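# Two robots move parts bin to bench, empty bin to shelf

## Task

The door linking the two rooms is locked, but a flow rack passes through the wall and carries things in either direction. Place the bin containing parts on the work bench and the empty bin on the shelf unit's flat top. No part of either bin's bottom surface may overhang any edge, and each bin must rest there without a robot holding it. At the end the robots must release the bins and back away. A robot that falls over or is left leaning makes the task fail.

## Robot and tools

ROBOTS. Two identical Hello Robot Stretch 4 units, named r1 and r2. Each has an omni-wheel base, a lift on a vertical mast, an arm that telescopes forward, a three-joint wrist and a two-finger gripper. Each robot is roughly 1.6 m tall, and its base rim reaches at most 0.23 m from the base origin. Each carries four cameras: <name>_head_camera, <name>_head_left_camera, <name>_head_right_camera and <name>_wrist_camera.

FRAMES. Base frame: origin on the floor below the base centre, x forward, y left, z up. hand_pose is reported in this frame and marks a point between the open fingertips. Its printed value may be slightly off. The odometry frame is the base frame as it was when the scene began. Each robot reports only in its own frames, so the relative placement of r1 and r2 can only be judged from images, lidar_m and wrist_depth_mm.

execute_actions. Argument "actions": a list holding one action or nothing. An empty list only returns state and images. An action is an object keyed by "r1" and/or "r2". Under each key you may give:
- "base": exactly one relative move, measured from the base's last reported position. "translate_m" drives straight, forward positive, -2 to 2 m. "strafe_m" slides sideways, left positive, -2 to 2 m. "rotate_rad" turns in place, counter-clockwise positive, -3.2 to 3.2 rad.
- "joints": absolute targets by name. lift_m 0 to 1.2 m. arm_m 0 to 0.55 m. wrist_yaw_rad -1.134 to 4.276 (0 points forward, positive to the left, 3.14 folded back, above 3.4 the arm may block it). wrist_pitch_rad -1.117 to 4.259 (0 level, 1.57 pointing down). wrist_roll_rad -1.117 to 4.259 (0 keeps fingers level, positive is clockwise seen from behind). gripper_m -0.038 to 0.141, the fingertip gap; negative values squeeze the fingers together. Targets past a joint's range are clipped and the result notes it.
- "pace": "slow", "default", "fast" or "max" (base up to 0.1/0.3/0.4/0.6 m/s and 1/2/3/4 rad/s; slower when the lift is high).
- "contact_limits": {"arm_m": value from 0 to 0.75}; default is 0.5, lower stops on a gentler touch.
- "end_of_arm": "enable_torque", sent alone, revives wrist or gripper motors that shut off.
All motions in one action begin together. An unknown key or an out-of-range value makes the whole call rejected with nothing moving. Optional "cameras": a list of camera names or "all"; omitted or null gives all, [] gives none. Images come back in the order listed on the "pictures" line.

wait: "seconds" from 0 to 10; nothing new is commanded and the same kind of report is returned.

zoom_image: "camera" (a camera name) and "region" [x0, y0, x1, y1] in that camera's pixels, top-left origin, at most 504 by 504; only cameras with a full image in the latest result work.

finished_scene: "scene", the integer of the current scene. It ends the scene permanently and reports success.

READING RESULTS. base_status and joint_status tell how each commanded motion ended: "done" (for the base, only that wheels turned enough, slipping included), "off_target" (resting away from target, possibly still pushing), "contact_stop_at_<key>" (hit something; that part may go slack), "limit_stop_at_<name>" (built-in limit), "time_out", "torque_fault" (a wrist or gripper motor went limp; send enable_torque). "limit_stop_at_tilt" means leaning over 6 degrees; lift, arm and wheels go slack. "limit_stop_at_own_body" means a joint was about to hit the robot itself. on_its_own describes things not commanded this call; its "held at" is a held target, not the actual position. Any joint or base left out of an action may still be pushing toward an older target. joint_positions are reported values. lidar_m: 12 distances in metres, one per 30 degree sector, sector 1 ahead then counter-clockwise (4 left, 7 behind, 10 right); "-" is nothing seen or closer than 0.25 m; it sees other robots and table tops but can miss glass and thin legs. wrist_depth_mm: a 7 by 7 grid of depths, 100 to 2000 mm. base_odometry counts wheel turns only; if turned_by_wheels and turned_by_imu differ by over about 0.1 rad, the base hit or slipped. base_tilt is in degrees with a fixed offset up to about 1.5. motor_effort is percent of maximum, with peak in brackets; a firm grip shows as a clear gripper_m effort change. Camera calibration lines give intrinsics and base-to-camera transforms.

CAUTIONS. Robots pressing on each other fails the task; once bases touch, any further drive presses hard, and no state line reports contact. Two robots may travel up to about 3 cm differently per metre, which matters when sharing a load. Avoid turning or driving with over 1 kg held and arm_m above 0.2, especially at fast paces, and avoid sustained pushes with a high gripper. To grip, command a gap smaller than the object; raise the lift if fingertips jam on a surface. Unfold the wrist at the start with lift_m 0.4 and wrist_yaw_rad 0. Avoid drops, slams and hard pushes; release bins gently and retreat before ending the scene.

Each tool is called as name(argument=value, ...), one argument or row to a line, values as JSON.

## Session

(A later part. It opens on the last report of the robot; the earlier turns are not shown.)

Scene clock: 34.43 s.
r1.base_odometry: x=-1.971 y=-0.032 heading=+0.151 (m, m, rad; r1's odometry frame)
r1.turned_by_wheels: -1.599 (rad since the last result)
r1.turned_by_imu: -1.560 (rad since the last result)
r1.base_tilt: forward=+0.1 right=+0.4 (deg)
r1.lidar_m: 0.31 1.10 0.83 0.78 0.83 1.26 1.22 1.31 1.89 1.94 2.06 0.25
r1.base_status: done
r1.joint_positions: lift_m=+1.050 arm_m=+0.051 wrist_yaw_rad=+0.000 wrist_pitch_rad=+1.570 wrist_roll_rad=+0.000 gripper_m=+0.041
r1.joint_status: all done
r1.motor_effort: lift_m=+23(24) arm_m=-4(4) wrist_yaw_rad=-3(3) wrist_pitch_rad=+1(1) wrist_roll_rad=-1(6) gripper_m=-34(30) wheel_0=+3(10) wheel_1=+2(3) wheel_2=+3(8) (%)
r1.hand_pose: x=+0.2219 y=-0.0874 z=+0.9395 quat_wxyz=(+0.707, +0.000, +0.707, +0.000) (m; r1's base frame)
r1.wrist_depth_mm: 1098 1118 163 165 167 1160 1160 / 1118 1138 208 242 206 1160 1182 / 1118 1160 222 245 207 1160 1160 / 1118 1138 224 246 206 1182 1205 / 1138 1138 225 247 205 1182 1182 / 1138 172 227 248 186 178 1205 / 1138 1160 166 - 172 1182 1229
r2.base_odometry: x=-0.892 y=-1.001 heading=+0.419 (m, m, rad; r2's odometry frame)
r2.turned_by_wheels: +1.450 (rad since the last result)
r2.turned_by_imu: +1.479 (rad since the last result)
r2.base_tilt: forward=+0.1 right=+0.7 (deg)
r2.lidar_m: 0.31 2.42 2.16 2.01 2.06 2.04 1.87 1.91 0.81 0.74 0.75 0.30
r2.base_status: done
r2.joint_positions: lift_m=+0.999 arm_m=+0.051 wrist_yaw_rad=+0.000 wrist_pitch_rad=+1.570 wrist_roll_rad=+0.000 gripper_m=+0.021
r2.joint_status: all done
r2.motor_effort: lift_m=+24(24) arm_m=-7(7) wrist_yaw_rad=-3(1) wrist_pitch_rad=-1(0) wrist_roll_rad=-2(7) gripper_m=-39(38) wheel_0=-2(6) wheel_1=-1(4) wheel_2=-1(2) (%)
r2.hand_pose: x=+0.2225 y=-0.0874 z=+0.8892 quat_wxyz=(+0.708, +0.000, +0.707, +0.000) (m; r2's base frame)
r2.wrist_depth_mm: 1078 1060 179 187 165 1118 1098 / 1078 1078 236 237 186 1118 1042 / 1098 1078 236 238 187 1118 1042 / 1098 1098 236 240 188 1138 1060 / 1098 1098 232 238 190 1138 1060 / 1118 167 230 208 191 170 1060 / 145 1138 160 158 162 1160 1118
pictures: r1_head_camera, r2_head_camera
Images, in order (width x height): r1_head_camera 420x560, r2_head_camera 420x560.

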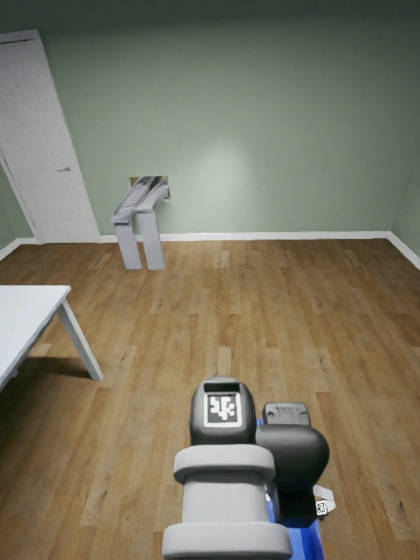

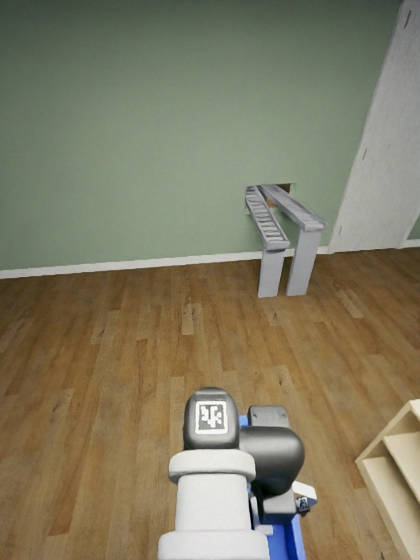

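execute_actions(
  actions=[
    {"r1":{"base":{"rotate_rad":-0.06}},"r2":{"base":{"rotate_rad":0.11}}},
  ],
  cameras=[],
)

execute_actions(
  actions=[
    {"r1":{"base":{"translate_m":1.65},"pace":"fast"},"r2":{"base":{"translate_m":1.15},"pace":"fast"}},
  ],
  cameras=[],
)

execute_actions(
  actions=[
    {"r1":{"base":{"strafe_m":0.8},"joints":{"arm_m":0.2}},"r2":{"base":{"strafe_m":-0.85},"joints":{"arm_m":0.2,"lift_m":1.05}}},
  ],
  cameras=["r1_head_camera","r1_head_right_camera","r1_wrist_camera","r2_head_camera","r2_head_right_camera","r2_wrist_camera"],
)

Scene clock: 36.80 s.
r1.base_odometry: x=-1.971 y=-0.032 heading=+0.092 (m, m, rad; r1's odometry frame)
r1.turned_by_wheels: -0.059 (rad since the last result)
r1.turned_by_imu: -0.057 (rad since the last result)
r1.base_tilt: forward=+0.1 right=+0.4 (deg)
r1.lidar_m: 0.28 1.18 0.86 0.79 0.82 1.30 1.22 1.30 1.73 1.91 2.00 0.26
r1.base_status: done
r1.joint_positions: lift_m=+1.050 arm_m=+0.051 wrist_yaw_rad=+0.000 wrist_pitch_rad=+1.570 wrist_roll_rad=+0.000 gripper_m=+0.041
r1.joint_status: not commanded
r1.motor_effort: lift_m=+23(23) arm_m=-4(4) wrist_yaw_rad=-3(3) wrist_pitch_rad=+1(1) wrist_roll_rad=+0(0) gripper_m=-33(32) wheel_0=+3(7) wheel_1=+4(9) wheel_2=+4(7) (%)
r1.hand_pose: x=+0.2219 y=-0.0874 z=+0.9395 quat_wxyz=(+0.707, +0.000, +0.707, +0.000) (m; r1's base frame)
r1.wrist_depth_mm: 1118 1098 162 165 167 1160 1160 / 1118 1118 209 243 207 1182 1205 / 1118 1138 222 245 208 1182 1182 / 1118 1118 224 247 207 1182 1182 / 1138 1138 226 247 204 1182 1182 / 1138 172 228 248 186 178 1205 / 1138 1138 166 - 172 1182 1205
r2.base_odometry: x=-0.892 y=-1.001 heading=+0.529 (m, m, rad; r2's odometry frame)
r2.turned_by_wheels: +0.110 (rad since the last result)
r2.turned_by_imu: +0.112 (rad since the last result)
r2.base_tilt: forward=+0.1 right=+0.6 (deg)
r2.lidar_m: 0.30 2.49 2.08 1.99 2.12 1.98 1.87 1.95 0.81 0.76 0.77 0.30
r2.base_status: done
r2.joint_positions: lift_m=+0.999 arm_m=+0.051 wrist_yaw_rad=+0.000 wrist_pitch_rad=+1.570 wrist_roll_rad=+0.000 gripper_m=+0.021
r2.joint_status: not commanded
r2.motor_effort: lift_m=+23(24) arm_m=-7(7) wrist_yaw_rad=-2(2) wrist_pitch_rad=-1(1) wrist_roll_rad=-2(2) gripper_m=-40(39) wheel_0=+0(5) wheel_1=+0(5) wheel_2=+1(4) (%)
r2.hand_pose: x=+0.2225 y=-0.0874 z=+0.8892 quat_wxyz=(+0.707, +0.000, +0.707, +0.000) (m; r2's base frame)
r2.wrist_depth_mm: 1060 1060 178 188 165 1098 1098 / 1078 1078 237 237 187 1118 1078 / 1098 1098 235 238 189 1118 1042 / 1098 1098 234 239 190 1118 1042 / 1098 1118 231 239 191 1118 1078 / 1098 170 229 208 191 170 1078 / 150 1118 160 158 162 1160 1078
pictures: none
No camera images: the call's "cameras" was empty. Leave "cameras" out to get every camera's image.

Scene clock: 43.07 s.
r1.base_odometry: x=-0.328 y=+0.120 heading=+0.092 (m, m, rad; r1's odometry frame)
r1.turned_by_wheels: +0.000 (rad since the last result)
r1.turned_by_imu: -0.006 (rad since the last result)
r1.base_tilt: forward=+0.1 right=+0.3 (deg)
r1.lidar_m: 0.30 1.02 0.98 2.79 0.97 1.19 2.88 2.79 1.98 1.85 1.97 0.28
r1.base_status: done
r1.joint_positions: lift_m=+1.050 arm_m=+0.051 wrist_yaw_rad=+0.000 wrist_pitch_rad=+1.570 wrist_roll_rad=+0.000 gripper_m=+0.041
r1.joint_status: not commanded
r1.motor_effort: lift_m=+23(23) arm_m=-4(4) wrist_yaw_rad=-2(3) wrist_pitch_rad=+0(1) wrist_roll_rad=-1(1) gripper_m=-29(29) wheel_0=+3(8) wheel_1=+1(9) wheel_2=-1(14) (%)
r1.hand_pose: x=+0.2219 y=-0.0874 z=+0.9395 quat_wxyz=(+0.707, +0.000, +0.707, +0.000) (m; r1's base frame)
r1.wrist_depth_mm: 1118 1118 163 165 167 1160 1160 / 1118 1118 208 243 207 1138 1160 / 1138 1118 222 244 207 1182 1205 / 1138 1160 224 246 206 1182 1182 / 1138 1182 225 248 204 1229 1205 / 1118 172 228 249 186 178 1229 / 1160 1160 166 - 172 1205 1205
r2.base_odometry: x=+0.101 y=-0.421 heading=+0.529 (m, m, rad; r2's odometry frame)
r2.turned_by_wheels: +0.000 (rad since the last result)
r2.turned_by_imu: -0.004 (rad since the last result)
r2.base_tilt: forward=+0.1 right=+0.7 (deg)
r2.lidar_m: 0.31 1.28 1.81 1.99 2.11 2.89 3.07 1.10 1.00 2.68 0.83 0.29
r2.base_status: done
r2.joint_positions: lift_m=+0.999 arm_m=+0.051 wrist_yaw_rad=+0.000 wrist_pitch_rad=+1.570 wrist_roll_rad=+0.000 gripper_m=+0.021
r2.joint_status: not commanded
r2.motor_effort: lift_m=+24(24) arm_m=-7(7) wrist_yaw_rad=+0(1) wrist_pitch_rad=-1(0) wrist_roll_rad=-2(1) gripper_m=-40(39) wheel_0=+0(4) wheel_1=+0(4) wheel_2=+0(8) (%)
r2.hand_pose: x=+0.2225 y=-0.0874 z=+0.8892 quat_wxyz=(+0.707, +0.000, +0.707, +0.000) (m; r2's base frame)
r2.wrist_depth_mm: 1078 1078 179 188 165 1098 1042 / 1078 1078 236 237 186 1098 1118 / 1078 1098 237 237 187 1118 1118 / 1118 1098 235 239 189 1118 1138 / 1098 1118 233 239 190 1118 1138 / 1118 167 229 208 191 170 1160 / 145 1118 159 158 162 1160 1160
pictures: none
No camera images: the call's "cameras" was empty. Leave "cameras" out to get every camera's image.

Scene clock: 47.23 s.
r1.base_odometry: x=-0.401 y=+0.916 heading=+0.092 (m, m, rad; r1's odometry frame)
r1.turned_by_wheels: +0.000 (rad since the last result)
r1.turned_by_imu: +0.001 (rad since the last result)
r1.base_tilt: forward=+0.1 right=+0.3 (deg)
r1.lidar_m: 0.25 0.69 1.91 2.01 0.72 0.52 0.51 3.00 2.84 2.68 2.01 0.25
r1.base_status: done
r1.joint_positions: lift_m=+1.050 arm_m=+0.199 wrist_yaw_rad=+0.000 wrist_pitch_rad=+1.570 wrist_roll_rad=+0.000 gripper_m=+0.041
r1.joint_status: all done
r1.motor_effort: lift_m=+23(23) arm_m=+4(5) wrist_yaw_rad=-3(3) wrist_pitch_rad=+1(0) wrist_roll_rad=+1(1) gripper_m=-32(31) wheel_0=-3(12) wheel_1=+0(10) wheel_2=+0(2) (%)
r1.hand_pose: x=+0.3704 y=-0.0874 z=+0.9395 quat_wxyz=(+0.707, +0.000, +0.707, +0.000) (m; r1's base frame)
r1.wrist_depth_mm: 1098 768 163 165 167 1160 1182 / 1118 1138 208 244 206 1182 1182 / 1118 1118 223 245 206 1160 1182 / 1138 1138 224 247 205 1182 1182 / 1160 1160 226 247 204 1182 1205 / 1138 172 227 248 186 178 1182 / 1138 1160 167 - 172 1205 1182
r2.base_odometry: x=+0.530 y=-1.155 heading=+0.529 (m, m, rad; r2's odometry frame)
r2.turned_by_wheels: +0.000 (rad since the last result)
r2.turned_by_imu: +0.002 (rad since the last result)
r2.base_tilt: forward=+0.1 right=+0.7 (deg)
r2.lidar_m: 0.25 0.56 1.81 2.86 2.97 3.16 0.65 0.69 1.93 1.84 1.74 0.25
r2.base_status: done
r2.joint_positions: lift_m=+1.049 arm_m=+0.199 wrist_yaw_rad=+0.000 wrist_pitch_rad=+1.570 wrist_roll_rad=+0.000 gripper_m=+0.021
r2.joint_status: all done
r2.motor_effort: lift_m=+24(25) arm_m=+7(10) wrist_yaw_rad=+3(0) wrist_pitch_rad=-1(3) wrist_roll_rad=-1(2) gripper_m=-38(41) wheel_0=+0(8) wheel_1=+1(9) wheel_2=+0(3) (%)
r2.hand_pose: x=+0.3699 y=-0.0874 z=+0.9392 quat_wxyz=(+0.707, +0.000, +0.707, +0.000) (m; r2's base frame)
r2.wrist_depth_mm: 1118 574 179 187 165 1138 1160 / 1118 569 236 238 186 1160 1182 / 1118 1138 237 238 187 1160 1160 / 1160 1138 235 239 188 1182 1160 / 1160 1160 234 216 190 1205 1182 / 1160 167 231 209 191 170 1205 / 145 1160 160 158 162 1205 1205
pictures: r1_head_camera, r1_head_right_camera, r1_wrist_camera, r2_head_camera, r2_head_right_camera, r2_wrist_camera
camera_calibration (this result's frames):
r1_wrist_camera: T_world_to_cam=[[0.0072952, -0.999803, 0.0184848, -0.112904], [-0.999376, -0.00665083, 0.0346843, 0.391806], [-0.0345545, -0.0187263, -0.999227, 1.18133], [0, 0, 0, 1]] pos_world=[0.433206, -0.0881541, 1.16892]
r2_wrist_camera: T_world_to_cam=[[-0.0323367, -0.99924, 0.021762, -0.100099], [-0.998799, 0.0331088, 0.036107, 0.386604], [-0.0368001, -0.0205683, -0.999111, 1.1772], [0, 0, 0, 1]] pos_world=[0.426224, -0.0886101, 1.16437]
Images, in order (width x height): r1_head_camera 420x560, r1_head_right_camera 420x672, r1_wrist_camera 616x392, r2_head_camera 420x560, r2_head_right_camera 420x672, r2_wrist_camera 616x392.

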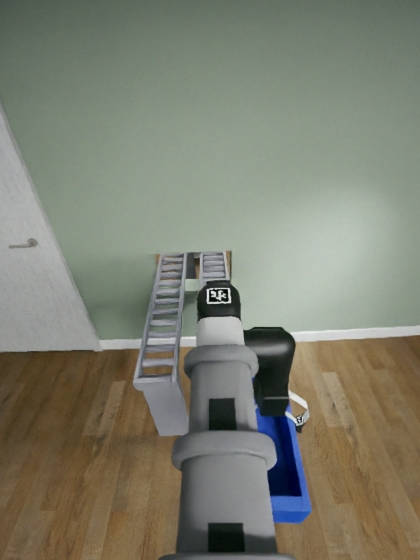

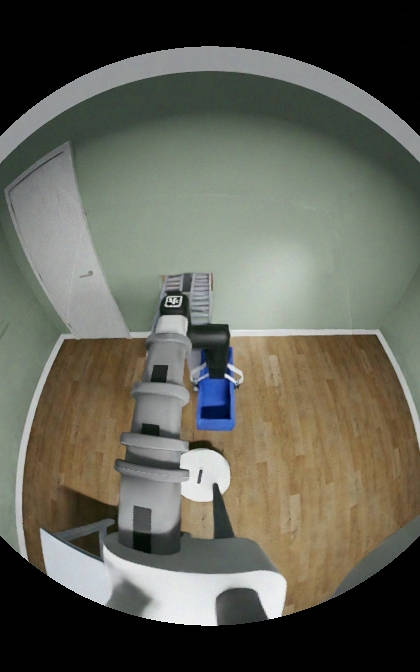

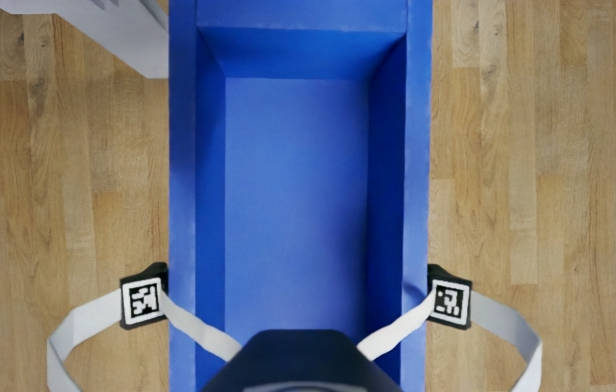

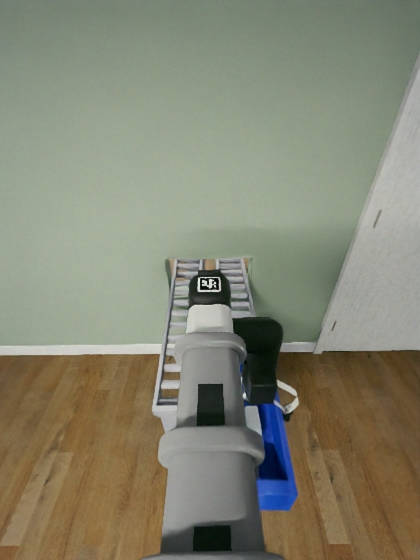

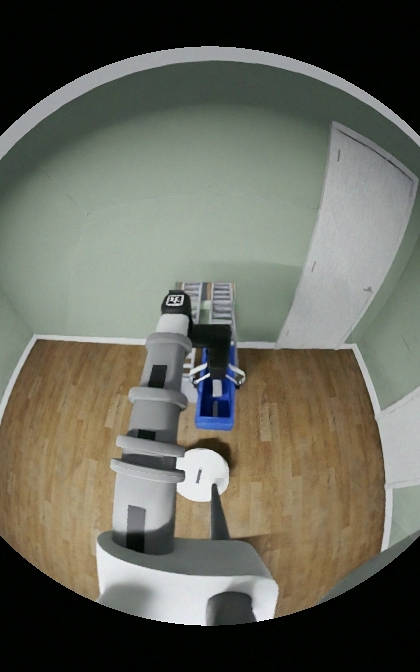

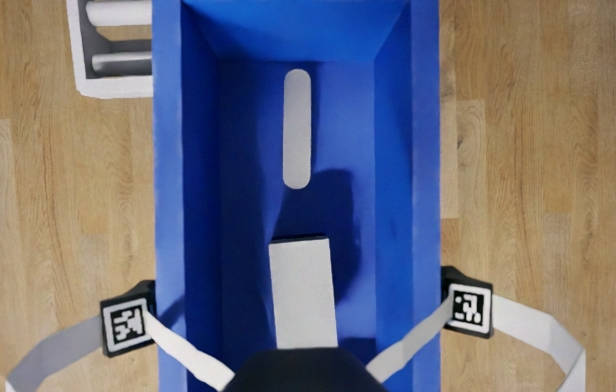

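zoom_image(
  camera="r1_head_right_camera",
  region=[140,260,280,440],
)

zoom_image(
  camera="r2_head_right_camera",
  region=[140,260,280,440],
)

Region (140, 260, 280, 440) of r1_head_right_camera's 420x672 image, scaled by 2.800, with more detail than that image has.

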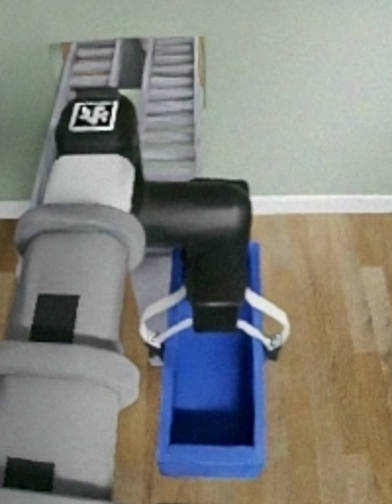

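Region (140, 260, 280, 440) of r2_head_right_camera's 420x672 image, scaled by 2.800, with more detail than that image has.

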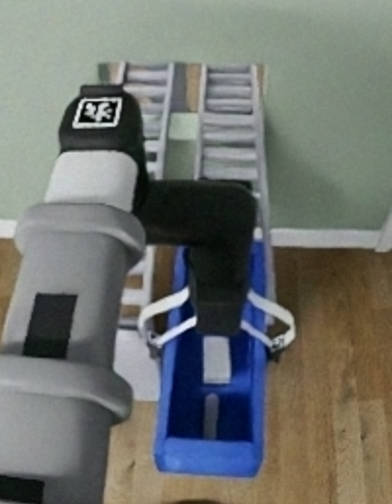

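execute_actions(
  actions=[
    {"r1":{"base":{"strafe_m":0.10},"joints":{"wrist_pitch_rad":1.68}},"r2":{"base":{"strafe_m":0.012},"pace":"slow","joints":{"wrist_pitch_rad":1.68}}},
  ],
  cameras=[],
)

execute_actions(
  actions=[
    {"r1":{"base":{"translate_m":0.18},"joints":{"arm_m":0.54},"pace":"slow"},"r2":{"base":{"translate_m":0.08},"joints":{"arm_m":0.54},"pace":"slow"}},
  ],
  cameras=[],
)

execute_actions(
  actions=[
    {"r1":{"joints":{"lift_m":0.90}},"r2":{"joints":{"lift_m":0.90}}},
  ],
  cameras=["r1_head_right_camera","r1_wrist_camera","r2_head_right_camera","r2_wrist_camera"],
)

Scene clock: 52.10 s.
r1.base_odometry: x=-0.410 y=+1.016 heading=+0.091 (m, m, rad; r1's odometry frame)
r1.turned_by_wheels: +0.000 (rad since the last result)
r1.turned_by_imu: +0.001 (rad since the last result)
r1.base_tilt: forward=+0.1 right=+0.3 (deg)
r1.lidar_m: 0.25 0.69 1.89 1.90 0.76 0.52 0.50 2.97 2.94 2.79 1.99 0.25
r1.base_status: done
r1.joint_positions: lift_m=+1.050 arm_m=+0.199 wrist_yaw_rad=+0.000 wrist_pitch_rad=+1.679 wrist_roll_rad=+0.000 gripper_m=+0.041
r1.joint_status: all done
r1.motor_effort: lift_m=+23(23) arm_m=+4(4) wrist_yaw_rad=-2(2) wrist_pitch_rad=+3(7) wrist_roll_rad=+0(0) gripper_m=-31(32) wheel_0=-2(14) wheel_1=+0(11) wheel_2=+0(0) (%)
r1.hand_pose: x=+0.3390 y=-0.0874 z=+0.9412 quat_wxyz=(+0.668, +0.000, +0.744, +0.000) (m; r1's base frame)
r1.wrist_depth_mm: 1060 1060 162 165 167 1118 1118 / 1098 1078 209 243 206 1118 1138 / 1098 1118 222 246 208 1182 1160 / 1138 1138 225 246 205 1160 1205 / 1160 1182 225 246 204 1205 1229 / 1182 172 228 249 185 178 1281 / 1205 1205 166 - 172 1255 1281
r2.base_odometry: x=+0.524 y=-1.145 heading=+0.529 (m, m, rad; r2's odometry frame)
r2.turned_by_wheels: +0.000 (rad since the last result)
r2.turned_by_imu: -0.001 (rad since the last result)
r2.base_tilt: forward=+0.1 right=+0.7 (deg)
r2.lidar_m: 0.26 0.55 1.79 2.87 2.96 3.17 0.63 0.70 1.93 1.85 1.71 0.25
r2.base_status: done
r2.joint_positions: lift_m=+1.049 arm_m=+0.199 wrist_yaw_rad=+0.000 wrist_pitch_rad=+1.679 wrist_roll_rad=+0.000 gripper_m=+0.021
r2.joint_status: all done
r2.motor_effort: lift_m=+24(24) arm_m=+7(7) wrist_yaw_rad=+1(1) wrist_pitch_rad=+2(4) wrist_roll_rad=-2(1) gripper_m=-36(39) wheel_0=+1(4) wheel_1=-1(3) wheel_2=+0(2) (%)
r2.hand_pose: x=+0.3386 y=-0.0874 z=+0.9409 quat_wxyz=(+0.668, +0.000, +0.744, +0.000) (m; r2's base frame)
r2.wrist_depth_mm: 1078 525 179 188 165 1098 1118 / 1098 1098 236 237 186 1118 1138 / 1118 1138 236 237 187 1160 1160 / 1138 1160 235 239 189 1182 1182 / 1160 1205 233 239 190 1205 1229 / 1205 167 230 208 191 170 1255 / 151 1255 159 158 162 1308 1308
pictures: none
No camera images: the call's "cameras" was empty. Leave "cameras" out to get every camera's image.

Scene clock: 56.77 s.
r1.base_odometry: x=-0.231 y=+1.032 heading=+0.092 (m, m, rad; r1's odometry frame)
r1.turned_by_wheels: +0.000 (rad since the last result)
r1.turned_by_imu: +0.001 (rad since the last result)
r1.base_tilt: forward=+0.1 right=+0.3 (deg)
r1.lidar_m: 0.50 0.49 1.65 1.92 1.98 0.71 0.66 3.21 2.90 2.76 1.72 0.53
r1.base_status: done
r1.joint_positions: lift_m=+1.050 arm_m=+0.539 wrist_yaw_rad=+0.000 wrist_pitch_rad=+1.679 wrist_roll_rad=+0.000 gripper_m=+0.041
r1.joint_status: all done
r1.motor_effort: lift_m=+23(23) arm_m=+5(5) wrist_yaw_rad=-2(2) wrist_pitch_rad=+3(3) wrist_roll_rad=-1(1) gripper_m=-32(28) wheel_0=+5(6) wheel_1=+4(6) wheel_2=-4(7) (%)
r1.hand_pose: x=+0.6789 y=-0.0874 z=+0.9412 quat_wxyz=(+0.668, +0.000, +0.744, +0.000) (m; r1's base frame)
r1.wrist_depth_mm: 500 496 163 165 166 1118 1118 / 1078 517 209 244 207 1138 1138 / 1098 535 223 245 206 1160 1160 / 1138 549 224 246 206 1205 1205 / 1160 574 226 248 205 1205 1229 / 1205 172 228 248 186 178 1255 / 1182 1229 166 - 172 1281 1281
r2.base_odometry: x=+0.593 y=-1.104 heading=+0.529 (m, m, rad; r2's odometry frame)
r2.turned_by_wheels: +0.000 (rad since the last result)
r2.turned_by_imu: -0.001 (rad since the last result)
r2.base_tilt: forward=+0.1 right=+0.7 (deg)
r2.lidar_m: 0.46 0.47 1.64 2.85 2.96 3.26 0.74 0.77 1.94 1.85 1.64 0.50
r2.base_status: done
r2.joint_positions: lift_m=+1.049 arm_m=+0.539 wrist_yaw_rad=+0.000 wrist_pitch_rad=+1.679 wrist_roll_rad=+0.000 gripper_m=+0.021
r2.joint_status: all done
r2.motor_effort: lift_m=+24(24) arm_m=+7(7) wrist_yaw_rad=+1(1) wrist_pitch_rad=+1(2) wrist_roll_rad=-1(2) gripper_m=-39(38) wheel_0=+2(5) wheel_1=+0(1) wheel_2=-2(4) (%)
r2.hand_pose: x=+0.6785 y=-0.0874 z=+0.9409 quat_wxyz=(+0.668, +0.000, +0.744, +0.000) (m; r2's base frame)
r2.wrist_depth_mm: 1060 530 179 187 165 1098 1118 / 1078 539 236 237 186 1138 1138 / 1118 564 237 238 187 1160 1160 / 1138 574 236 239 189 1182 1205 / 1160 591 233 239 190 1205 1229 / 1205 167 230 208 191 170 1255 / 145 1229 159 158 163 1255 1281
pictures: none
No camera images: the call's "cameras" was empty. Leave "cameras" out to get every camera's image.

Scene clock: 58.47 s.
r1.base_odometry: x=-0.231 y=+1.032 heading=+0.092 (m, m, rad; r1's odometry frame)
r1.turned_by_wheels: +0.000 (rad since the last result)
r1.turned_by_imu: +0.000 (rad since the last result)
r1.base_tilt: forward=+0.1 right=+0.3 (deg)
r1.lidar_m: 0.48 0.51 1.64 1.91 1.98 0.71 0.66 3.19 2.91 2.76 1.76 0.56
r1.base_status: not commanded
r1.joint_positions: lift_m=+0.900 arm_m=+0.539 wrist_yaw_rad=+0.000 wrist_pitch_rad=+1.679 wrist_roll_rad=+0.000 gripper_m=+0.041
r1.joint_status: all done
r1.motor_effort: lift_m=+19(22) arm_m=+4(4) wrist_yaw_rad=-2(3) wrist_pitch_rad=+2(3) wrist_roll_rad=+0(1) gripper_m=-32(30) wheel_0=+5(5) wheel_1=+4(4) wheel_2=-4(4) (%)
r1.hand_pose: x=+0.6789 y=-0.0874 z=+0.7915 quat_wxyz=(+0.668, +0.000, +0.744, +0.000) (m; r1's base frame)
r1.wrist_depth_mm: 368 379 163 164 167 960 960 / 931 379 209 243 206 976 991 / 960 402 222 244 206 991 1025 / 399 397 224 246 206 1025 1042 / 415 407 225 247 204 1060 1060 / 424 172 227 249 185 178 1078 / 397 418 166 - 172 1098 1118
r2.base_odometry: x=+0.593 y=-1.104 heading=+0.529 (m, m, rad; r2's odometry frame)
r2.turned_by_wheels: +0.000 (rad since the last result)
r2.turned_by_imu: +0.000 (rad since the last result)
r2.base_tilt: forward=+0.1 right=+0.7 (deg)
r2.lidar_m: 0.47 0.49 1.64 2.85 2.99 3.25 0.74 0.75 1.92 1.83 1.61 0.51
r2.base_status: not commanded
r2.joint_positions: lift_m=+0.900 arm_m=+0.539 wrist_yaw_rad=+0.000 wrist_pitch_rad=+1.679 wrist_roll_rad=+0.000 gripper_m=+0.021
r2.joint_status: all done
r2.motor_effort: lift_m=+15(22) arm_m=+7(8) wrist_yaw_rad=+0(1) wrist_pitch_rad=+1(1) wrist_roll_rad=-2(2) gripper_m=-40(38) wheel_0=+3(2) wheel_1=+0(0) wheel_2=-1(1) (%)
r2.hand_pose: x=+0.6785 y=-0.0874 z=+0.7916 quat_wxyz=(+0.668, +0.000, +0.744, +0.000) (m; r2's base frame)
r2.wrist_depth_mm: 917 387 179 187 165 946 960 / 397 392 236 237 186 991 976 / 410 413 236 238 187 1008 1025 / 433 433 235 238 189 1025 1025 / 455 455 234 239 190 1042 1060 / 477 167 230 208 191 170 1078 / 145 442 160 158 163 1118 1118
pictures: r1_head_right_camera, r1_wrist_camera, r2_head_right_camera, r2_wrist_camera
camera_calibration (this result's frames):
r1_wrist_camera: T_world_to_cam=[[0.00909917, -0.999804, 0.0175962, -0.11294], [-0.989623, -0.00648023, 0.143542, 0.612457], [-0.1434, -0.0187197, -0.989488, 1.11029], [0, 0, 0, 1]] pos_world=[0.766344, -0.0881648, 1.01269]
r2_wrist_camera: T_world_to_cam=[[-0.0298626, -0.999237, 0.0251651, -0.0912835], [-0.988936, 0.0331959, 0.144581, 0.60757], [-0.145306, -0.0205691, -0.989173, 1.10688], [0, 0, 0, 1]] pos_world=[0.758957, -0.0886152, 1.00935]
Images, in order (width x height): r1_head_right_camera 420x672, r1_wrist_camera 616x392, r2_head_right_camera 420x672, r2_wrist_camera 616x392.

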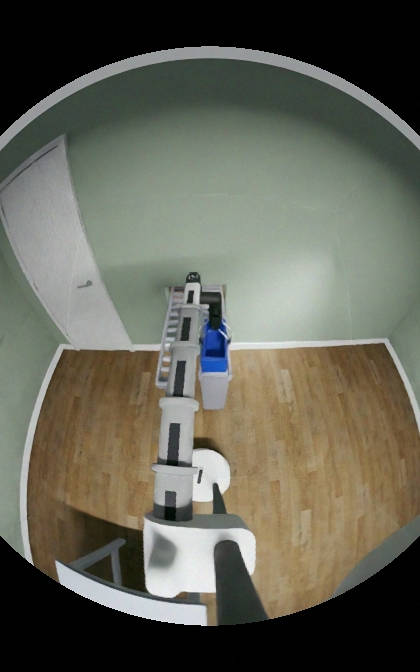

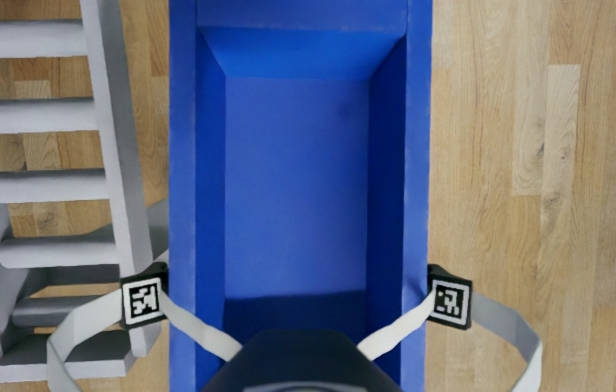

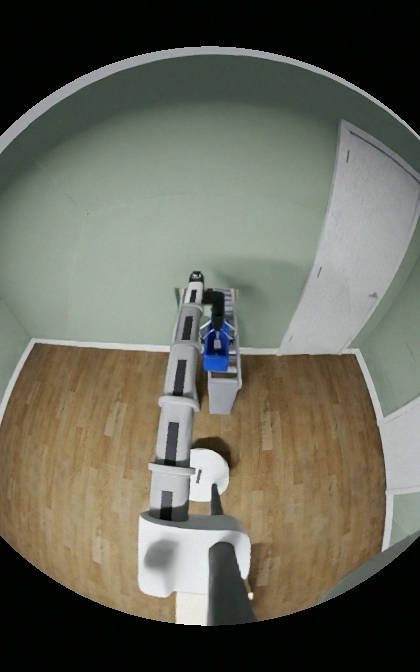

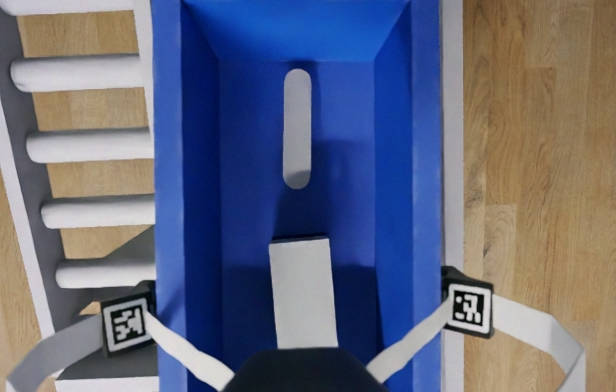

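execute_actions(
  actions=[
    {"r2":{"base":{"strafe_m":-0.045},"pace":"slow"},"r1":{"joints":{"lift_m":0.86},"pace":"slow"}},
  ],
  cameras=["r1_head_right_camera","r1_wrist_camera","r2_head_right_camera","r2_wrist_camera"],
)

zoom_image(
  camera="r1_head_right_camera",
  region=[170,290,270,420],
)

zoom_image(
  camera="r2_head_right_camera",
  region=[170,290,270,420],
)

Scene clock: 60.97 s.
r1.base_odometry: x=-0.231 y=+1.032 heading=+0.092 (m, m, rad; r1's odometry frame)
r1.turned_by_wheels: +0.000 (rad since the last result)
r1.turned_by_imu: +0.001 (rad since the last result)
r1.base_tilt: forward=+0.1 right=+0.3 (deg)
r1.lidar_m: 0.47 0.50 1.64 1.89 1.97 0.73 0.65 3.18 2.91 2.76 1.77 0.56
r1.base_status: not commanded
r1.joint_positions: lift_m=+0.860 arm_m=+0.539 wrist_yaw_rad=+0.000 wrist_pitch_rad=+1.679 wrist_roll_rad=+0.000 gripper_m=+0.041
r1.joint_status: all done
r1.motor_effort: lift_m=+19(21) arm_m=+5(5) wrist_yaw_rad=-2(2) wrist_pitch_rad=+3(3) wrist_roll_rad=+0(1) gripper_m=-32(31) wheel_0=+5(5) wheel_1=+4(4) wheel_2=-4(3) (%)
r1.hand_pose: x=+0.6789 y=-0.0874 z=+0.7515 quat_wxyz=(+0.668, +0.000, +0.744, +0.000) (m; r1's base frame)
r1.wrist_depth_mm: 324 904 162 165 167 917 931 / 342 917 209 244 206 946 960 / 931 373 222 245 207 976 960 / 362 366 224 245 206 976 991 / 373 359 226 247 205 1008 1025 / 418 172 226 249 186 178 1060 / 370 384 166 - 172 1060 1078
r2.base_odometry: x=+0.616 y=-1.143 heading=+0.529 (m, m, rad; r2's odometry frame)
r2.turned_by_wheels: +0.000 (rad since the last result)
r2.turned_by_imu: -0.001 (rad since the last result)
r2.base_tilt: forward=+0.1 right=+0.7 (deg)
r2.lidar_m: 0.47 0.48 1.67 2.90 3.02 3.27 0.73 0.75 1.85 1.82 1.61 0.47
r2.base_status: done
r2.joint_positions: lift_m=+0.900 arm_m=+0.539 wrist_yaw_rad=+0.000 wrist_pitch_rad=+1.679 wrist_roll_rad=+0.000 gripper_m=+0.021
r2.joint_status: not commanded
r2.motor_effort: lift_m=+15(15) arm_m=+7(7) wrist_yaw_rad=+3(1) wrist_pitch_rad=+1(1) wrist_roll_rad=-2(1) gripper_m=-39(41) wheel_0=+3(5) wheel_1=-1(5) wheel_2=-1(3) (%)
r2.hand_pose: x=+0.6785 y=-0.0874 z=+0.7916 quat_wxyz=(+0.668, +0.000, +0.744, +0.000) (m; r2's base frame)
r2.wrist_depth_mm: 931 368 179 188 165 960 976 / 397 392 236 237 186 991 976 / 424 399 237 238 187 1008 1008 / 976 413 235 239 189 1025 1042 / 455 436 233 239 190 1060 1060 / 466 167 230 208 190 170 1078 / 145 442 160 158 162 1118 1118
pictures: r1_head_right_camera, r1_wrist_camera, r2_head_right_camera, r2_wrist_camera
camera_calibration (this result's frames):
r1_wrist_camera: T_world_to_cam=[[0.00909943, -0.999804, 0.0175962, -0.112237], [-0.989623, -0.00648049, 0.143542, 0.618199], [-0.1434, -0.0187197, -0.989488, 1.07072], [0, 0, 0, 1]] pos_world=[0.766346, -0.0881648, 0.972699]
r2_wrist_camera: T_world_to_cam=[[-0.0298627, -0.999237, 0.0251651, -0.0912834], [-0.988936, 0.0331961, 0.144581, 0.607571], [-0.145306, -0.0205691, -0.989173, 1.10688], [0, 0, 0, 1]] pos_world=[0.758959, -0.0886153, 1.00935]
Images, in order (width x height): r1_head_right_camera 420x672, r1_wrist_camera 616x392, r2_head_right_camera 420x672, r2_wrist_camera 616x392.

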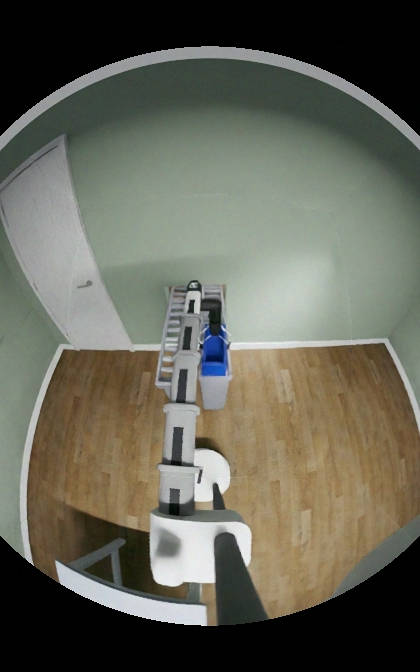

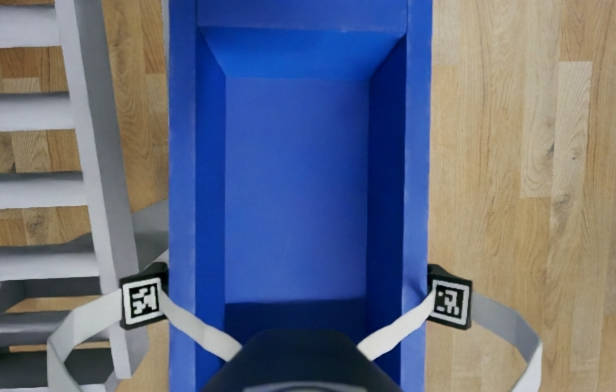

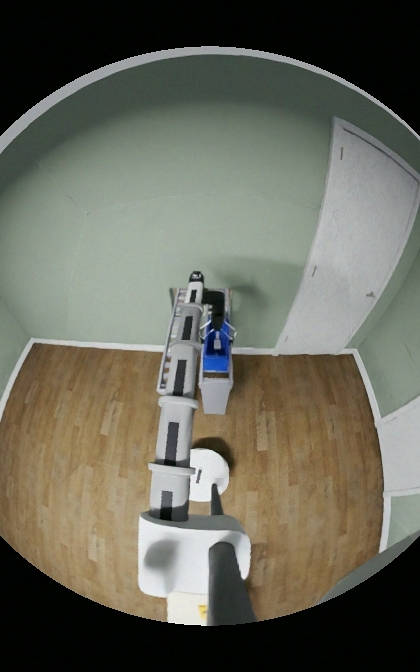

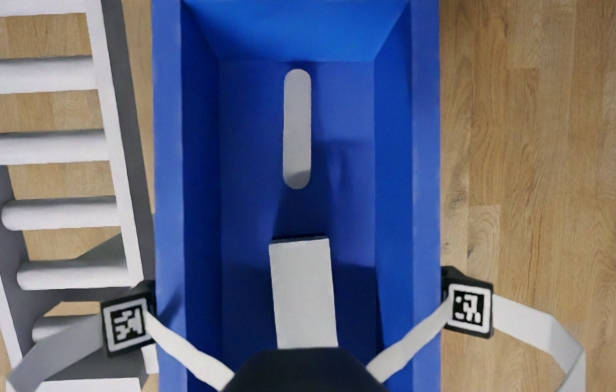

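Region (170, 290, 270, 420) of r1_head_right_camera's 420x672 image, scaled by 3.877, with more detail than that image has; it fills the left 388 columns of this view, and the rest is white.

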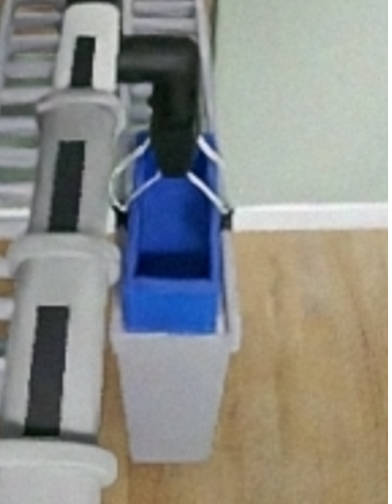

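Region (170, 290, 270, 420) of r2_head_right_camera's 420x672 image, scaled by 3.877, with more detail than that image has; it fills the left 388 columns of this view, and the rest is white.

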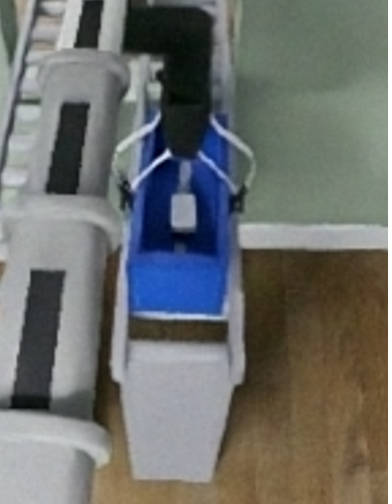

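execute_actions(
  actions=[
    {"r1":{"base":{"strafe_m":0.018},"joints":{"wrist_roll_rad":-0.03},"pace":"slow"},"r2":{"joints":{"lift_m":0.85},"pace":"slow"}},
  ],
  cameras=["r1_head_right_camera","r1_wrist_camera","r2_head_right_camera","r2_wrist_camera"],
)

zoom_image(
  camera="r1_head_right_camera",
  region=[170,290,270,420],
)

zoom_image(
  camera="r2_head_right_camera",
  region=[170,290,270,420],
)

Scene clock: 62.97 s.
r1.base_odometry: x=-0.233 y=+1.050 heading=+0.092 (m, m, rad; r1's odometry frame)
r1.turned_by_wheels: +0.000 (rad since the last result)
r1.turned_by_imu: +0.000 (rad since the last result)
r1.base_tilt: forward=+0.1 right=+0.4 (deg)
r1.lidar_m: 0.48 0.53 1.69 1.88 1.94 0.70 0.66 3.20 2.91 2.78 1.76 0.53
r1.base_status: done
r1.joint_positions: lift_m=+0.860 arm_m=+0.539 wrist_yaw_rad=+0.000 wrist_pitch_rad=+1.679 wrist_roll_rad=-0.030 gripper_m=+0.041
r1.joint_status: all done
r1.motor_effort: lift_m=+19(19) arm_m=+5(4) wrist_yaw_rad=-2(2) wrist_pitch_rad=+3(2) wrist_roll_rad=+0(1) gripper_m=-30(30) wheel_0=-4(8) wheel_1=+3(6) wheel_2=+0(2) (%)
r1.hand_pose: x=+0.6789 y=-0.0874 z=+0.7515 quat_wxyz=(+0.668, -0.010, +0.744, +0.011) (m; r1's base frame)
r1.wrist_depth_mm: 327 329 163 164 167 917 931 / 917 338 208 243 206 946 960 / 931 353 222 245 207 960 960 / 359 355 224 247 206 976 1008 / 377 355 225 248 205 1008 1008 / 394 171 227 249 186 178 1042 / 357 377 166 - 172 1060 1060
r2.base_odometry: x=+0.616 y=-1.143 heading=+0.529 (m, m, rad; r2's odometry frame)
r2.turned_by_wheels: +0.000 (rad since the last result)
r2.turned_by_imu: -0.001 (rad since the last result)
r2.base_tilt: forward=+0.1 right=+0.6 (deg)
r2.lidar_m: 0.48 0.51 1.69 2.88 3.02 3.25 0.72 0.75 1.85 1.81 1.61 0.52
r2.base_status: not commanded
r2.joint_positions: lift_m=+0.850 arm_m=+0.539 wrist_yaw_rad=+0.000 wrist_pitch_rad=+1.679 wrist_roll_rad=+0.000 gripper_m=+0.021
r2.joint_status: all done
r2.motor_effort: lift_m=+14(15) arm_m=+7(7) wrist_yaw_rad=+2(0) wrist_pitch_rad=+1(1) wrist_roll_rad=-1(2) gripper_m=-41(39) wheel_0=+3(3) wheel_1=-2(2) wheel_2=-1(1) (%)
r2.hand_pose: x=+0.6785 y=-0.0874 z=+0.7416 quat_wxyz=(+0.668, +0.000, +0.744, +0.000) (m; r2's base frame)
r2.wrist_depth_mm: 878 891 179 188 165 904 917 / 343 364 236 237 186 931 931 / 368 359 236 238 187 960 960 / 931 357 236 238 189 960 991 / 976 377 233 238 190 1008 1008 / 430 167 230 208 191 170 1042 / 145 418 159 158 162 1060 1060
pictures: r1_head_right_camera, r1_wrist_camera, r2_head_right_camera, r2_wrist_camera
camera_calibration (this result's frames):
r1_wrist_camera: T_world_to_cam=[[0.0387771, -0.999145, 0.0143674, -0.129901], [-0.988988, -0.0363198, 0.143473, 0.615213], [-0.142828, -0.0197726, -0.98955, 1.07028], [0, 0, 0, 1]] pos_world=[0.766341, -0.0862829, 0.972699]
r2_wrist_camera: T_world_to_cam=[[-0.0298626, -0.999237, 0.0251651, -0.0900253], [-0.988936, 0.033196, 0.144581, 0.614802], [-0.145306, -0.0205691, -0.989173, 1.05743], [0, 0, 0, 1]] pos_world=[0.758962, -0.0886152, 0.959355]
Images, in order (width x height): r1_head_right_camera 420x672, r1_wrist_camera 616x392, r2_head_right_camera 420x672, r2_wrist_camera 616x392.

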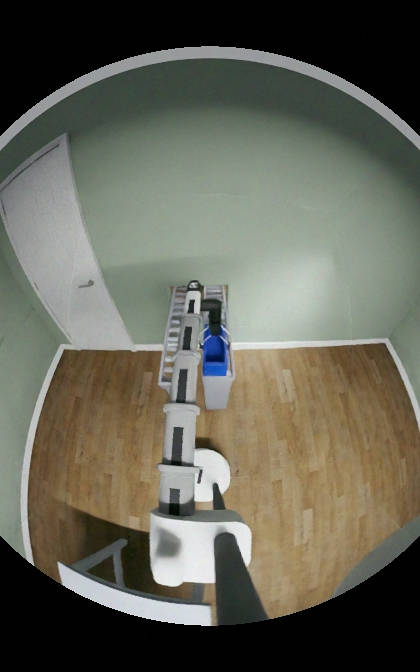

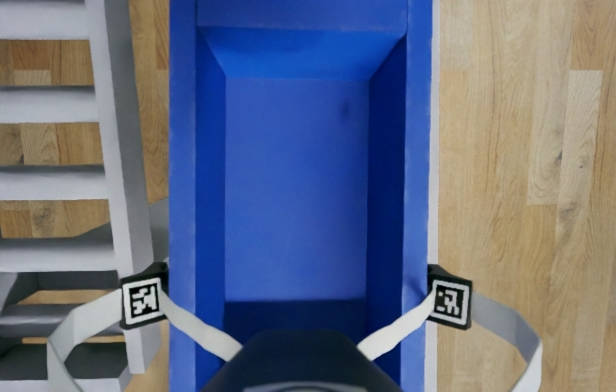

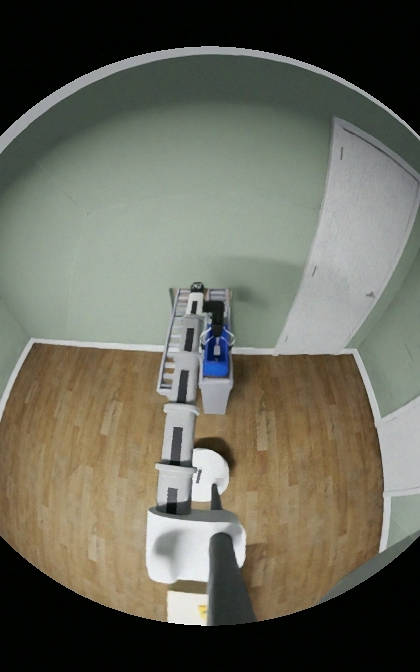

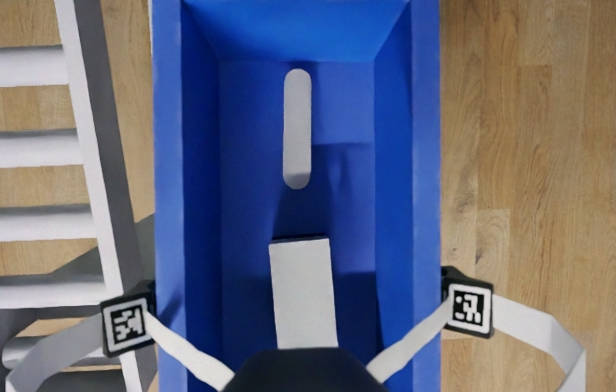

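Region (170, 290, 270, 420) of r1_head_right_camera's 420x672 image, scaled by 3.877, with more detail than that image has; it fills the left 388 columns of this view, and the rest is white.

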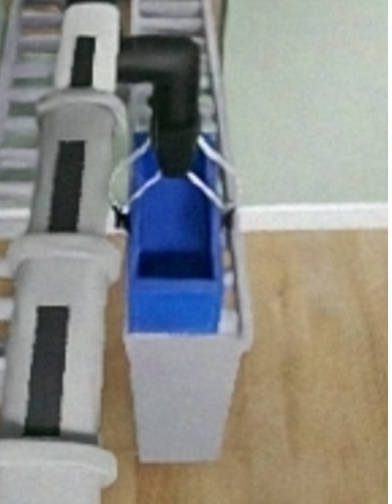

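Region (170, 290, 270, 420) of r2_head_right_camera's 420x672 image, scaled by 3.877, with more detail than that image has; it fills the left 388 columns of this view, and the rest is white.

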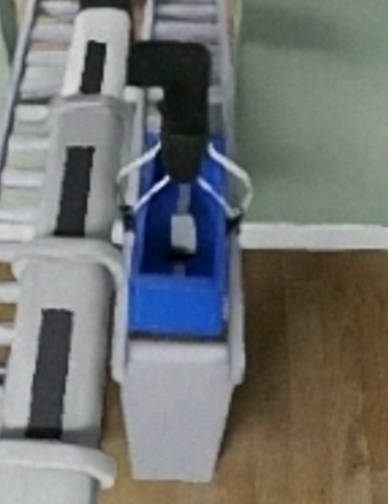

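execute_actions(
  actions=[
    {"r1":{"base":{"strafe_m":-0.008},"pace":"slow"},"r2":{"base":{"strafe_m":0.004},"pace":"slow"}},
  ],
  cameras=[],
)

execute_actions(
  actions=[
    {"r1":{"joints":{"lift_m":0.822},"pace":"slow"},"r2":{"joints":{"lift_m":0.822},"pace":"slow"}},
  ],
  cameras=["r1_head_right_camera","r1_wrist_camera","r2_head_right_camera","r2_wrist_camera"],
)

zoom_image(
  camera="r1_head_right_camera",
  region=[170,290,270,420],
)

zoom_image(
  camera="r2_head_right_camera",
  region=[170,290,270,420],
)

Scene clock: 64.33 s.
r1.base_odometry: x=-0.232 y=+1.042 heading=+0.092 (m, m, rad; r1's odometry frame)
r1.turned_by_wheels: +0.000 (rad since the last result)
r1.turned_by_imu: +0.000 (rad since the last result)
r1.base_tilt: forward=+0.1 right=+0.3 (deg)
r1.lidar_m: 0.48 0.50 1.65 1.89 1.97 0.73 0.66 3.20 2.95 2.76 1.75 0.55
r1.base_status: done
r1.joint_positions: lift_m=+0.860 arm_m=+0.539 wrist_yaw_rad=+0.000 wrist_pitch_rad=+1.679 wrist_roll_rad=-0.030 gripper_m=+0.041
r1.joint_status: not commanded
r1.motor_effort: lift_m=+19(19) arm_m=+5(5) wrist_yaw_rad=-2(2) wrist_pitch_rad=+3(3) wrist_roll_rad=+0(0) gripper_m=-31(31) wheel_0=+4(7) wheel_1=-2(6) wheel_2=+0(1) (%)
r1.hand_pose: x=+0.6789 y=-0.0874 z=+0.7515 quat_wxyz=(+0.668, -0.010, +0.744, +0.011) (m; r1's base frame)
r1.wrist_depth_mm: 327 345 163 164 167 931 946 / 904 345 208 243 206 960 960 / 931 345 221 246 208 976 976 / 362 362 223 247 206 991 1008 / 375 368 225 248 204 1025 1025 / 392 172 227 249 186 178 1042 / 357 375 167 - 172 1060 1060
r2.base_odometry: x=+0.614 y=-1.140 heading=+0.529 (m, m, rad; r2's odometry frame)
r2.turned_by_wheels: +0.000 (rad since the last result)
r2.turned_by_imu: +0.000 (rad since the last result)
r2.base_tilt: forward=+0.1 right=+0.6 (deg)
r2.lidar_m: 0.48 0.49 1.66 2.90 3.03 3.25 0.72 0.76 1.89 1.81 1.63 0.51
r2.base_status: done
r2.joint_positions: lift_m=+0.850 arm_m=+0.539 wrist_yaw_rad=+0.000 wrist_pitch_rad=+1.679 wrist_roll_rad=+0.000 gripper_m=+0.021
r2.joint_status: not commanded
r2.motor_effort: lift_m=+15(14) arm_m=+7(7) wrist_yaw_rad=+0(0) wrist_pitch_rad=+1(1) wrist_roll_rad=-2(2) gripper_m=-40(41) wheel_0=-1(3) wheel_1=+1(3) wheel_2=+0(3) (%)
r2.hand_pose: x=+0.6785 y=-0.0874 z=+0.7416 quat_wxyz=(+0.668, +0.000, +0.744, +0.000) (m; r2's base frame)
r2.wrist_depth_mm: 866 359 179 187 165 931 917 / 353 357 236 238 186 931 946 / 368 351 236 238 187 946 960 / 946 359 235 239 189 976 1008 / 976 370 233 239 190 1008 1008 / 424 167 230 208 190 170 1025 / 145 404 160 158 162 1060 1060
pictures: none
No camera images: the call's "cameras" was empty. Leave "cameras" out to get every camera's image.

Scene clock: 65.50 s.
r1.base_odometry: x=-0.232 y=+1.042 heading=+0.092 (m, m, rad; r1's odometry frame)
r1.turned_by_wheels: +0.000 (rad since the last result)
r1.turned_by_imu: +0.001 (rad since the last result)
r1.base_tilt: forward=+0.1 right=+0.4 (deg)
r1.lidar_m: 0.50 0.52 1.66 1.89 1.95 0.70 0.67 3.18 2.93 2.79 1.76 0.52
r1.base_status: not commanded
r1.joint_positions: lift_m=+0.823 arm_m=+0.539 wrist_yaw_rad=+0.000 wrist_pitch_rad=+1.679 wrist_roll_rad=-0.030 gripper_m=+0.041
r1.joint_status: all done
r1.motor_effort: lift_m=+8(15) arm_m=+4(4) wrist_yaw_rad=-4(4) wrist_pitch_rad=+4(7) wrist_roll_rad=+1(2) gripper_m=-25(34) wheel_0=+4(4) wheel_1=-1(2) wheel_2=+1(1) (%)
r1.hand_pose: x=+0.6792 y=-0.0874 z=+0.7144 quat_wxyz=(+0.668, -0.010, +0.744, +0.011) (m; r1's base frame)
r1.wrist_depth_mm: 297 866 161 163 164 904 904 / 309 891 211 241 187 904 931 / 904 891 214 243 212 946 931 / 329 723 216 245 211 946 960 / 349 343 218 247 209 976 991 / 407 176 220 248 183 177 1008 / 355 368 166 - 171 1025 1025
r2.base_odometry: x=+0.614 y=-1.140 heading=+0.529 (m, m, rad; r2's odometry frame)
r2.turned_by_wheels: +0.000 (rad since the last result)
r2.turned_by_imu: +0.000 (rad since the last result)
r2.base_tilt: forward=+0.1 right=+0.7 (deg)
r2.lidar_m: 0.47 0.49 1.68 2.88 3.02 3.26 0.72 0.76 1.85 1.82 1.59 0.49
r2.base_status: not commanded
r2.joint_positions: lift_m=+0.822 arm_m=+0.539 wrist_yaw_rad=+0.000 wrist_pitch_rad=+1.678 wrist_roll_rad=+0.000 gripper_m=+0.021
r2.joint_status: all done
r2.motor_effort: lift_m=+13(14) arm_m=+7(7) wrist_yaw_rad=+2(1) wrist_pitch_rad=+5(6) wrist_roll_rad=+0(2) gripper_m=-40(40) wheel_0=+0(1) wheel_1=+1(1) wheel_2=+0(0) (%)
r2.hand_pose: x=+0.6789 y=-0.0874 z=+0.7137 quat_wxyz=(+0.668, +0.000, +0.744, +0.000) (m; r2's base frame)
r2.wrist_depth_mm: 315 338 178 187 164 891 891 / 320 355 227 229 186 917 904 / 338 351 230 233 188 931 946 / 917 347 233 236 189 946 960 / 580 345 231 213 190 976 991 / 379 167 229 209 191 170 1008 / 151 382 161 159 163 1025 1025
pictures: r1_head_right_camera, r1_wrist_camera, r2_head_right_camera, r2_wrist_camera
camera_calibration (this result's frames):
r1_wrist_camera: T_world_to_cam=[[0.0398342, -0.999104, 0.0143276, -0.13008], [-0.989029, -0.0373831, 0.142913, 0.621169], [-0.142249, -0.0198632, -0.989632, 1.03322], [0, 0, 0, 1]] pos_world=[0.766511, -0.0862189, 0.9356]
r2_wrist_camera: T_world_to_cam=[[-0.0296292, -0.999246, 0.0250893, -0.0894143], [-0.98914, 0.0329262, 0.143244, 0.62029], [-0.143962, -0.0205727, -0.989369, 1.02909], [0, 0, 0, 1]] pos_world=[0.759054, -0.0885996, 0.93154]
Images, in order (width x height): r1_head_right_camera 420x672, r1_wrist_camera 616x392, r2_head_right_camera 420x672, r2_wrist_camera 616x392.

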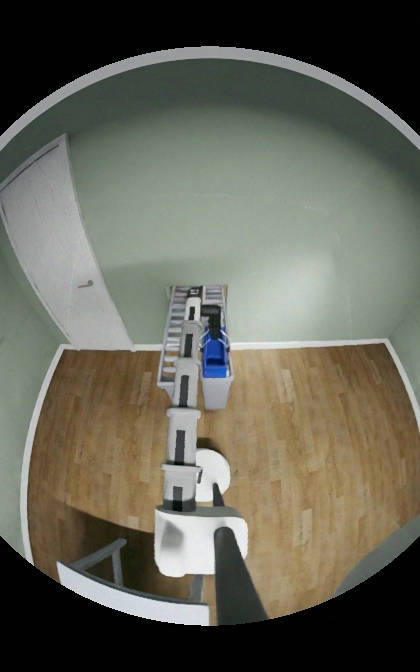

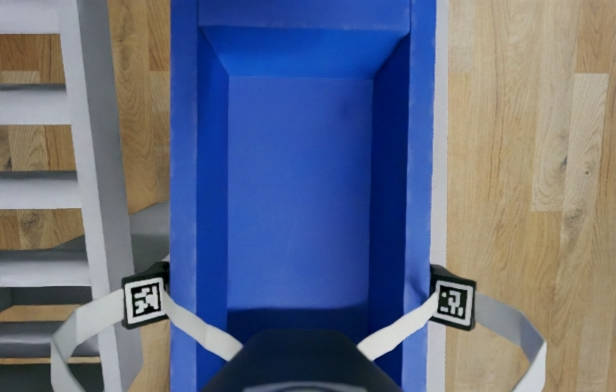

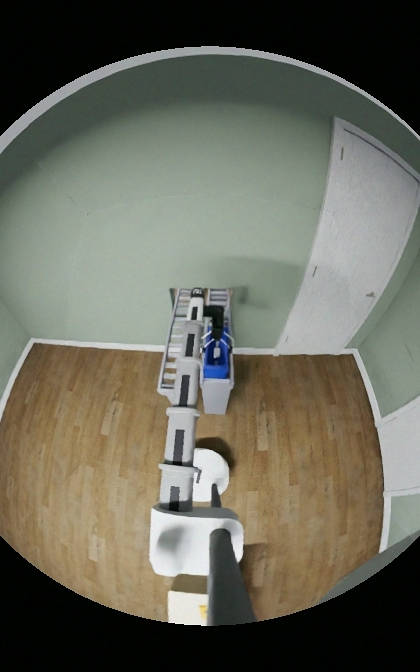

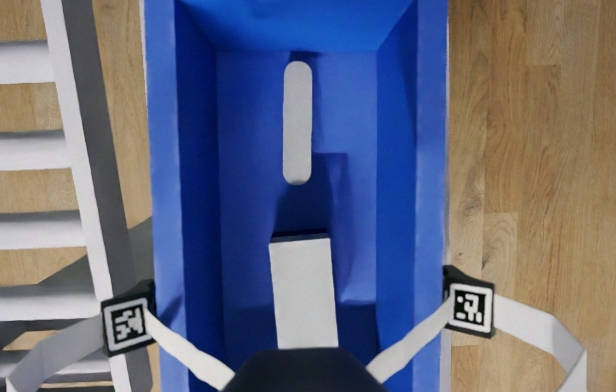

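Region (170, 290, 270, 420) of r1_head_right_camera's 420x672 image, scaled by 3.877, with more detail than that image has; it fills the left 388 columns of this view, and the rest is white.

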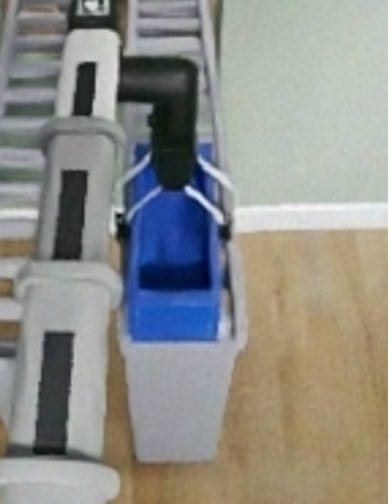

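Region (170, 290, 270, 420) of r2_head_right_camera's 420x672 image, scaled by 3.877, with more detail than that image has; it fills the left 388 columns of this view, and the rest is white.

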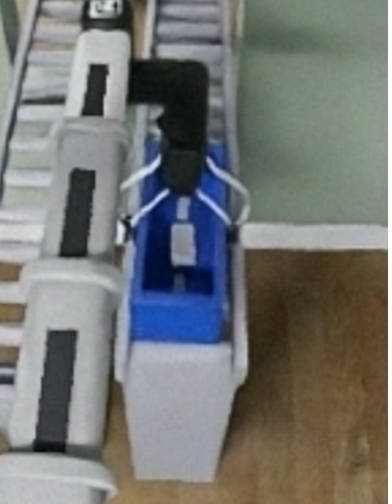

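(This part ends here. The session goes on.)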